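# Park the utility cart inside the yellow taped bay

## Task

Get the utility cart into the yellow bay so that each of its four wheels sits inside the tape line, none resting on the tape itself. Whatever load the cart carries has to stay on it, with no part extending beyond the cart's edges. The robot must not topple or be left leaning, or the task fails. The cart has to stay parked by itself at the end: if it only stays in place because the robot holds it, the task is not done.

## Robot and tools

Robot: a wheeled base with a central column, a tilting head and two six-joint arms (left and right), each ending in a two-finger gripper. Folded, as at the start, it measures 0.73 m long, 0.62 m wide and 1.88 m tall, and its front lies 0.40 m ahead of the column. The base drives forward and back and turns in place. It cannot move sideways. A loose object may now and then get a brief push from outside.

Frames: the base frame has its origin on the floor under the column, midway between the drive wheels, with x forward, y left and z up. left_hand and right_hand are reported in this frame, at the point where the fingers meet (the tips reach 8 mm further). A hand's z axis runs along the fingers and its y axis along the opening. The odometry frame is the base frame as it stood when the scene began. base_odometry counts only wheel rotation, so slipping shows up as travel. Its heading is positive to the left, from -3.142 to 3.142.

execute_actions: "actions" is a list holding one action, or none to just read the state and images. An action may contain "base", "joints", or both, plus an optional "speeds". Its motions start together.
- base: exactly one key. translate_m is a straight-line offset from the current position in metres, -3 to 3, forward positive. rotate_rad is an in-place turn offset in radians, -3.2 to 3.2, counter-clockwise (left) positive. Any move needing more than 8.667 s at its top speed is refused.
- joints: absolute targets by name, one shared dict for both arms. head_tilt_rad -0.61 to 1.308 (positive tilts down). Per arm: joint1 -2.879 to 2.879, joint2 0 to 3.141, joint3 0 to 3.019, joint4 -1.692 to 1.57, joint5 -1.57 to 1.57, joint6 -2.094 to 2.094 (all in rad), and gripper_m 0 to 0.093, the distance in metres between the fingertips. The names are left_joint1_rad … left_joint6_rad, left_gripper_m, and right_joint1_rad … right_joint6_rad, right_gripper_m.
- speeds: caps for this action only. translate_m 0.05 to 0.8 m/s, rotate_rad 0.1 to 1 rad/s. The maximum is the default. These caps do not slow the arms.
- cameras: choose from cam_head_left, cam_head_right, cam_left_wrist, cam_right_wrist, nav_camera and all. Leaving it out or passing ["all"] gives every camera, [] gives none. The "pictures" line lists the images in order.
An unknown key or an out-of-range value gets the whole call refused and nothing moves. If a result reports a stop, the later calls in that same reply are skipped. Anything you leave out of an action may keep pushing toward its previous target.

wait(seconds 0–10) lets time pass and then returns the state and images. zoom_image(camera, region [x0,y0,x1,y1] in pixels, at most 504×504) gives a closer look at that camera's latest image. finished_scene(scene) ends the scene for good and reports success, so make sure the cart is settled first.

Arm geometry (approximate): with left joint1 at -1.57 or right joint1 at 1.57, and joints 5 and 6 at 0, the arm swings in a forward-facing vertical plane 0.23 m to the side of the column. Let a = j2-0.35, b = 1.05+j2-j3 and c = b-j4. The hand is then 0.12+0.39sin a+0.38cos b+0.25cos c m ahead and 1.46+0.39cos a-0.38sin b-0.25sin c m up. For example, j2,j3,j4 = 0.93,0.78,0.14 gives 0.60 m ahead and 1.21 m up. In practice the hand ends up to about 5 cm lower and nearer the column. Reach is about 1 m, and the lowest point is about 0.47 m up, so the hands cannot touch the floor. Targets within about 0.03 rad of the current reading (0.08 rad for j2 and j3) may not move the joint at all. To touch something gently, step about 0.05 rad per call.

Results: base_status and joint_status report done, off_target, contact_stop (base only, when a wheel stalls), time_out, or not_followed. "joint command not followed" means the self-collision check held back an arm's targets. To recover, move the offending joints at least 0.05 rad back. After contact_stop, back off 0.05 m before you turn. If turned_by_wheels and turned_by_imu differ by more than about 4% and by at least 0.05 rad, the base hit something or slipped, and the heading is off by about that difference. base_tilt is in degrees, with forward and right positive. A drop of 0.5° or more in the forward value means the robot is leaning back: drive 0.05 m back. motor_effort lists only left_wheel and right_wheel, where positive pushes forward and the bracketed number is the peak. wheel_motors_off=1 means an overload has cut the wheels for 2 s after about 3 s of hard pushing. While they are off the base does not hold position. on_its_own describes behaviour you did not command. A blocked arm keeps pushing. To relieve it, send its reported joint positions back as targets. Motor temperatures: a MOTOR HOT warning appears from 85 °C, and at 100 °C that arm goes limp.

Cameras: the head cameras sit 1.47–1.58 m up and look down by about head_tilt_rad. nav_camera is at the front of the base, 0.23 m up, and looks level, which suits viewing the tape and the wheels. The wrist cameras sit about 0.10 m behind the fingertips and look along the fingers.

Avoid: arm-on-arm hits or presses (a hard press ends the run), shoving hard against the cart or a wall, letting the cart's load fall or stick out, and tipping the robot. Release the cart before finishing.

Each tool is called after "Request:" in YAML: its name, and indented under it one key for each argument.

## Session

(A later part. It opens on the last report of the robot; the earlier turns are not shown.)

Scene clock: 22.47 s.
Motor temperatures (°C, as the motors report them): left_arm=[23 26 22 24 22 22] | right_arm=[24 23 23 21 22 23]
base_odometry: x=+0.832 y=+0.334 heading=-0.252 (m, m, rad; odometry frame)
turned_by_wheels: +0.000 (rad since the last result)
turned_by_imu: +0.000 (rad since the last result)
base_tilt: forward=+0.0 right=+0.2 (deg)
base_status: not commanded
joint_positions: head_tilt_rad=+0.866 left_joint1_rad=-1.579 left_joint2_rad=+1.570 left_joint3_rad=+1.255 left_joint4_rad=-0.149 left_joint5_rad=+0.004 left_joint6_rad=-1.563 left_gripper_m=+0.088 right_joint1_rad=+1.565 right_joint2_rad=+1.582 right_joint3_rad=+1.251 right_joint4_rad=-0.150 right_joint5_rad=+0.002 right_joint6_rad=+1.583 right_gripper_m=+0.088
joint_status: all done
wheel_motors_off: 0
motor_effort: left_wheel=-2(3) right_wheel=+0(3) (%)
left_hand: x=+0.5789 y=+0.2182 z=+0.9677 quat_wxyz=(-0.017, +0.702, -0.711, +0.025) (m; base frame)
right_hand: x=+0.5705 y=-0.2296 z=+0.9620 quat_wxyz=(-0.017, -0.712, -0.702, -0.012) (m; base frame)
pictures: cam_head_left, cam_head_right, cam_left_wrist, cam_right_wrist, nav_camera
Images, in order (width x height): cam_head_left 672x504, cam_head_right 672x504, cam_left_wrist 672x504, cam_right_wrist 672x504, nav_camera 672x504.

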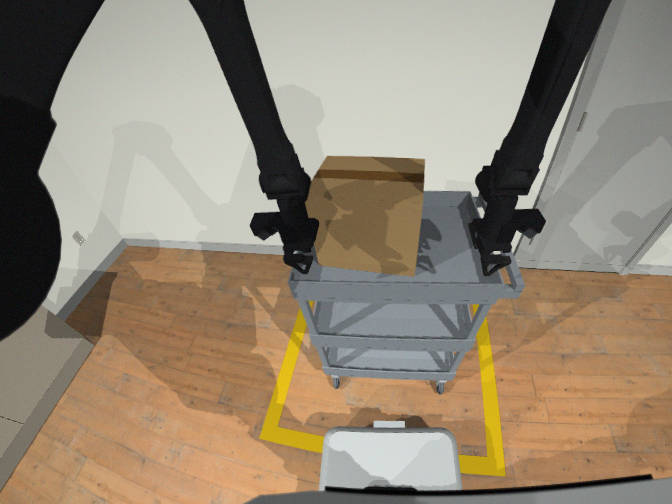

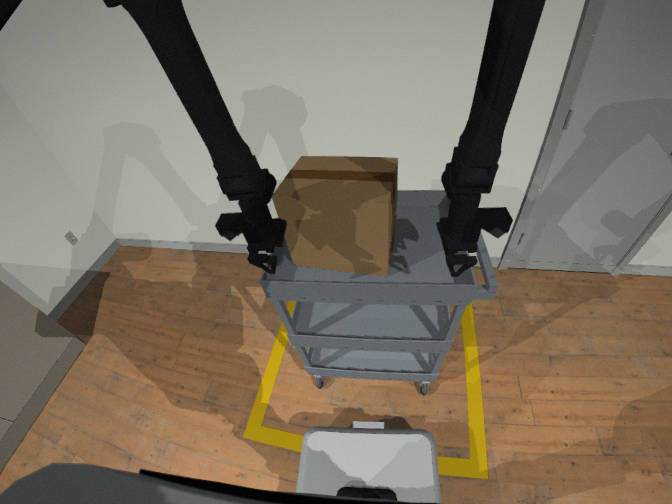

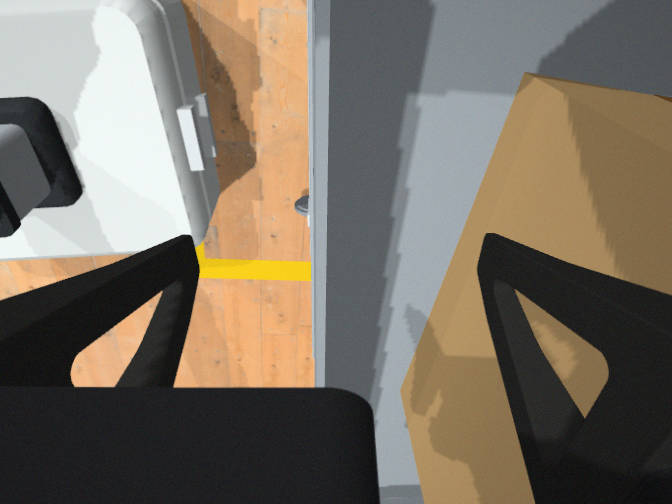

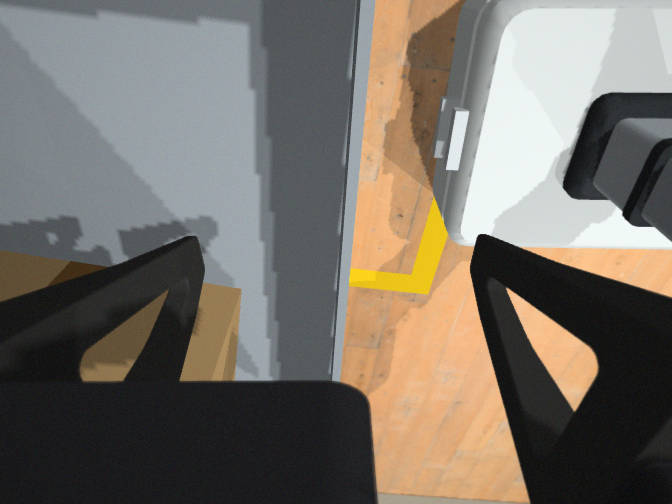

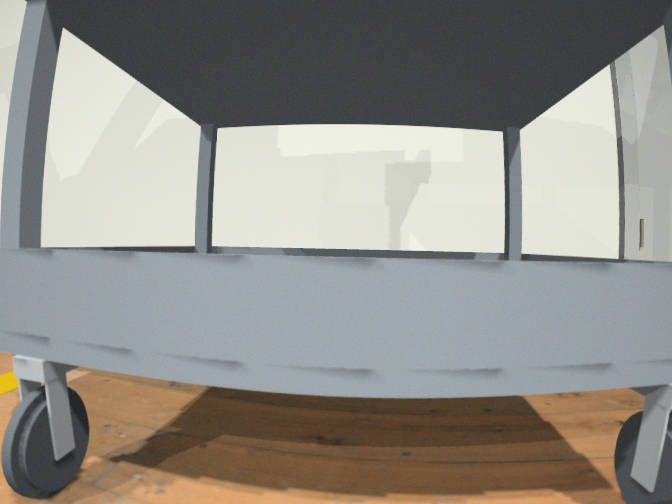

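Request:
execute_actions:
  actions: []

Scene clock: 22.60 s.
Motor temperatures (°C, as the motors report them): left_arm=[23 26 22 24 22 22] | right_arm=[24 23 23 21 22 23]
base_odometry: x=+0.832 y=+0.334 heading=-0.252 (m, m, rad; odometry frame)
turned_by_wheels: +0.000 (rad since the last result)
turned_by_imu: +0.000 (rad since the last result)
base_tilt: forward=-0.2 right=+0.0 (deg)
base_status: not commanded
joint_positions: head_tilt_rad=+0.866 left_joint1_rad=-1.579 left_joint2_rad=+1.570 left_joint3_rad=+1.255 left_joint4_rad=-0.149 left_joint5_rad=+0.004 left_joint6_rad=-1.563 left_gripper_m=+0.088 right_joint1_rad=+1.565 right_joint2_rad=+1.582 right_joint3_rad=+1.251 right_joint4_rad=-0.150 right_joint5_rad=+0.002 right_joint6_rad=+1.583 right_gripper_m=+0.088
joint_status: all done
wheel_motors_off: 0
motor_effort: left_wheel=+0(3) right_wheel=+1(3) (%)
left_hand: x=+0.5791 y=+0.2182 z=+0.9679 quat_wxyz=(-0.017, +0.702, -0.711, +0.025) (m; base frame)
right_hand: x=+0.5705 y=-0.2296 z=+0.9620 quat_wxyz=(-0.017, -0.712, -0.702, -0.012) (m; base frame)
pictures: cam_head_left, cam_head_right, cam_left_wrist, cam_right_wrist, nav_camera
Images, in order (width x height): cam_head_left 672x504, cam_head_right 672x504, cam_left_wrist 672x504, cam_right_wrist 672x504, nav_camera 672x504.

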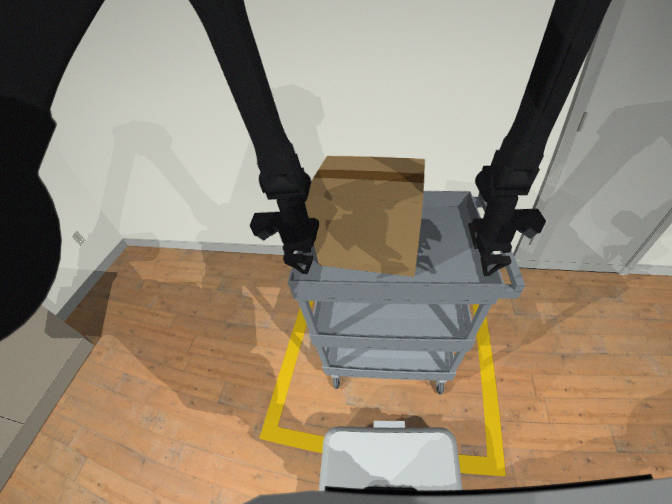

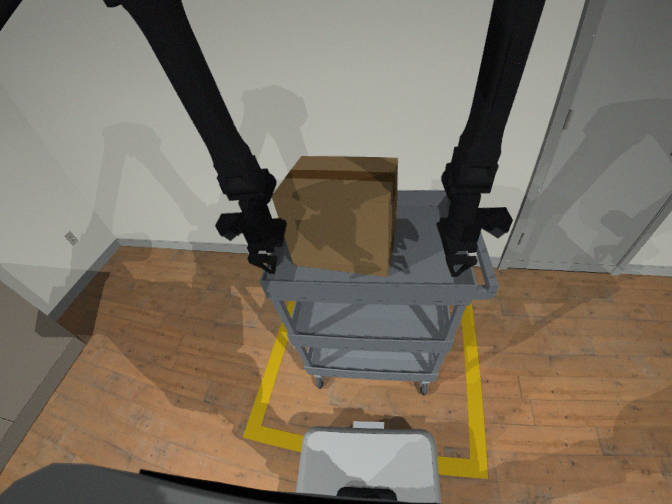

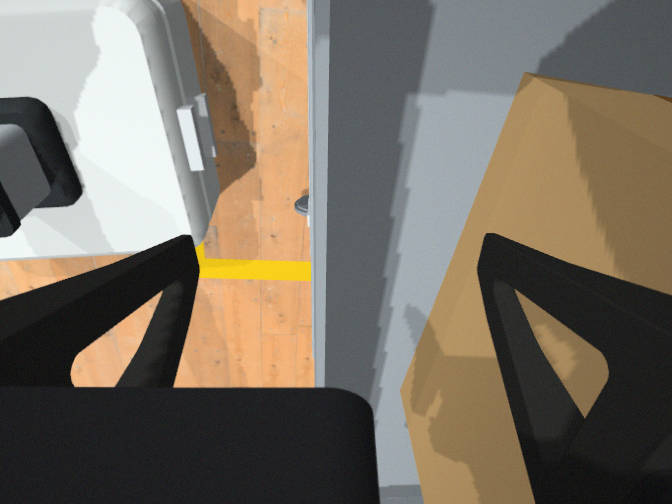

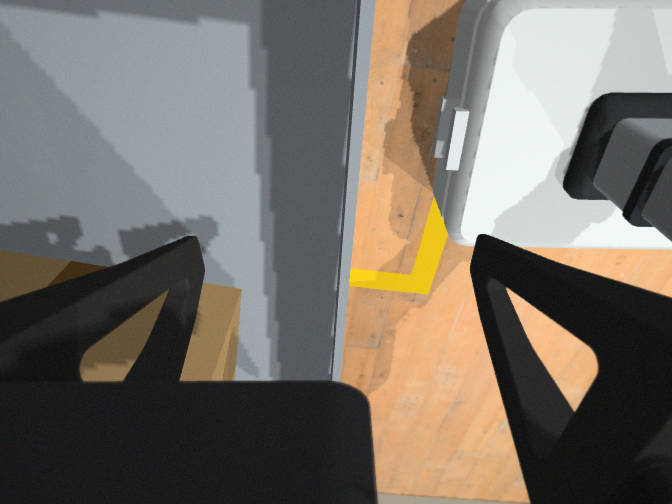

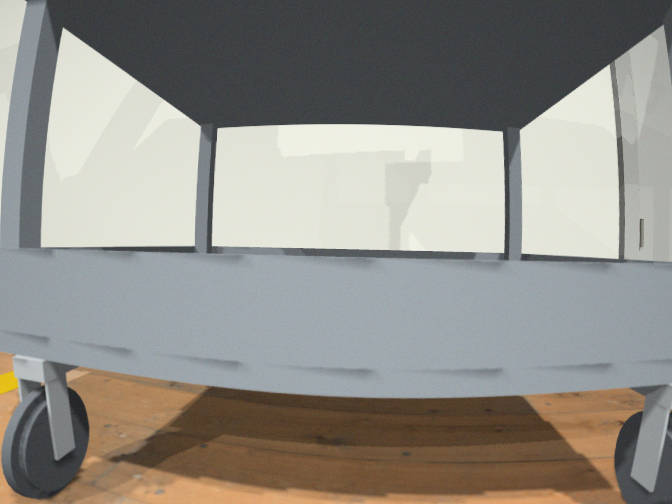

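Request:
execute_actions:
  actions:
    - {"base": {"translate_m": -0.35}}
  cameras: ["cam_head_left", "cam_head_right", "nav_camera"]

Scene clock: 25.03 s.
Motor temperatures (°C, as the motors report them): left_arm=[23 26 22 24 22 22] | right_arm=[24 23 23 21 22 23]
base_odometry: x=+0.493 y=+0.421 heading=-0.253 (m, m, rad; odometry frame)
turned_by_wheels: -0.001 (rad since the last result)
turned_by_imu: -0.002 (rad since the last result)
base_tilt: forward=-0.1 right=+0.0 (deg)
base_status: done
joint_positions: head_tilt_rad=+0.866 left_joint1_rad=-1.579 left_joint2_rad=+1.573 left_joint3_rad=+1.248 left_joint4_rad=-0.149 left_joint5_rad=+0.004 left_joint6_rad=-1.563 left_gripper_m=+0.088 right_joint1_rad=+1.565 right_joint2_rad=+1.586 right_joint3_rad=+1.242 right_joint4_rad=-0.150 right_joint5_rad=+0.002 right_joint6_rad=+1.583 right_gripper_m=+0.088
joint_status: not commanded
wheel_motors_off: 0
motor_effort: left_wheel=-2(45) right_wheel=+2(47) (%)
left_hand: x=+0.5735 y=+0.2183 z=+0.9659 quat_wxyz=(-0.013, +0.703, -0.711, +0.021) (m; base frame)
right_hand: x=+0.5635 y=-0.2295 z=+0.9598 quat_wxyz=(-0.013, -0.712, -0.702, -0.008) (m; base frame)
pictures: cam_head_left, cam_head_right, nav_camera
Images, in order (width x height): cam_head_left 672x504, cam_head_right 672x504, nav_camera 672x504.

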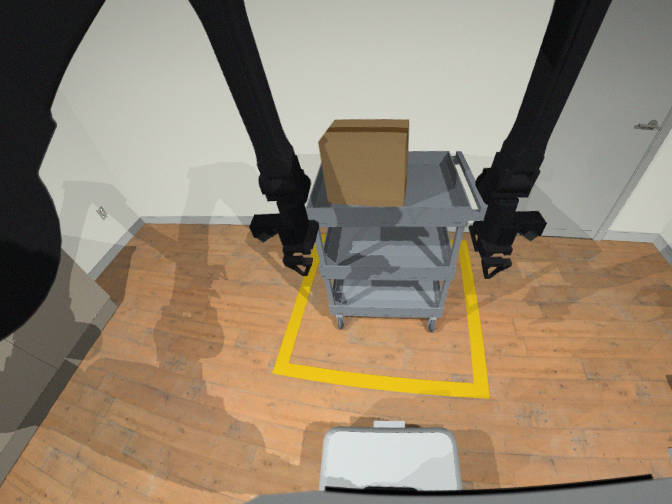

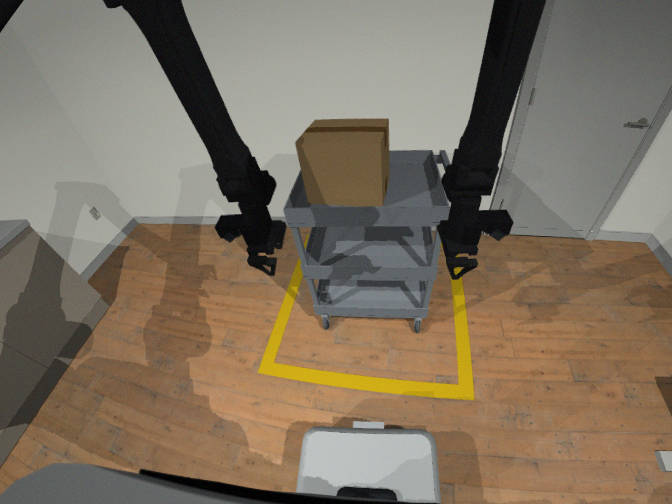

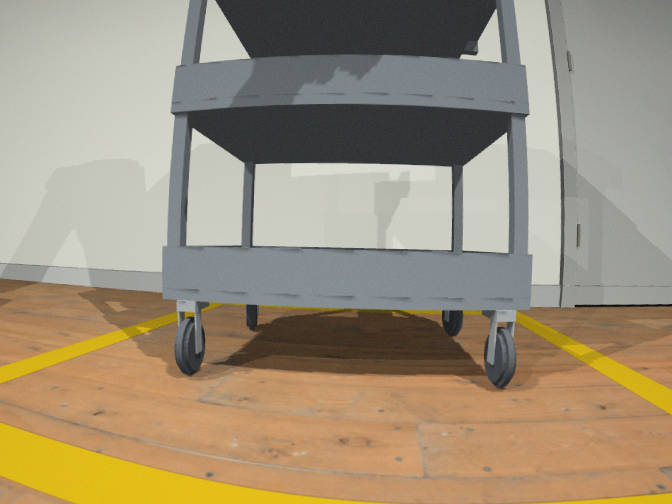

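Request:
zoom_image:
  camera: "nav_camera"
  region: [120, 270, 600, 400]

Request:
zoom_image:
  camera: "cam_head_left"
  region: [260, 100, 520, 300]

Region (120, 270, 600, 400) of nav_camera's 672x504 image, scaled by 1.050, with more detail than that image has; it fills the top 136 rows of this view, and the rest is white.

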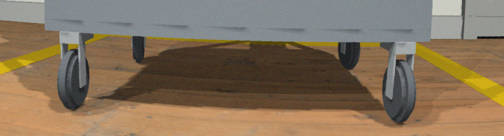

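Region (260, 100, 520, 300) of cam_head_left's 672x504 image, scaled by 1.938, with more detail than that image has; it fills the top 388 rows of this view, and the rest is white.

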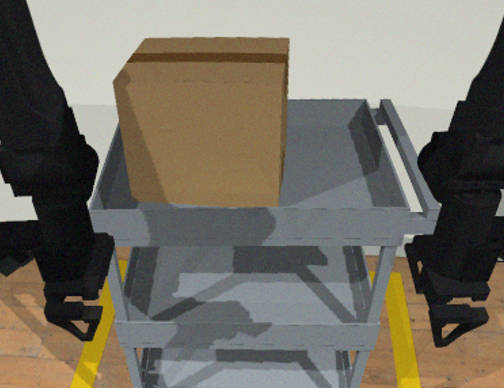

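All four wheels are inside the tape, with the far tape visible behind the far wheels. The box is inside the tray and the robot is clear of the cart.

Request:
finished_scene:
  scene: 2

The scene is finished: the task was done.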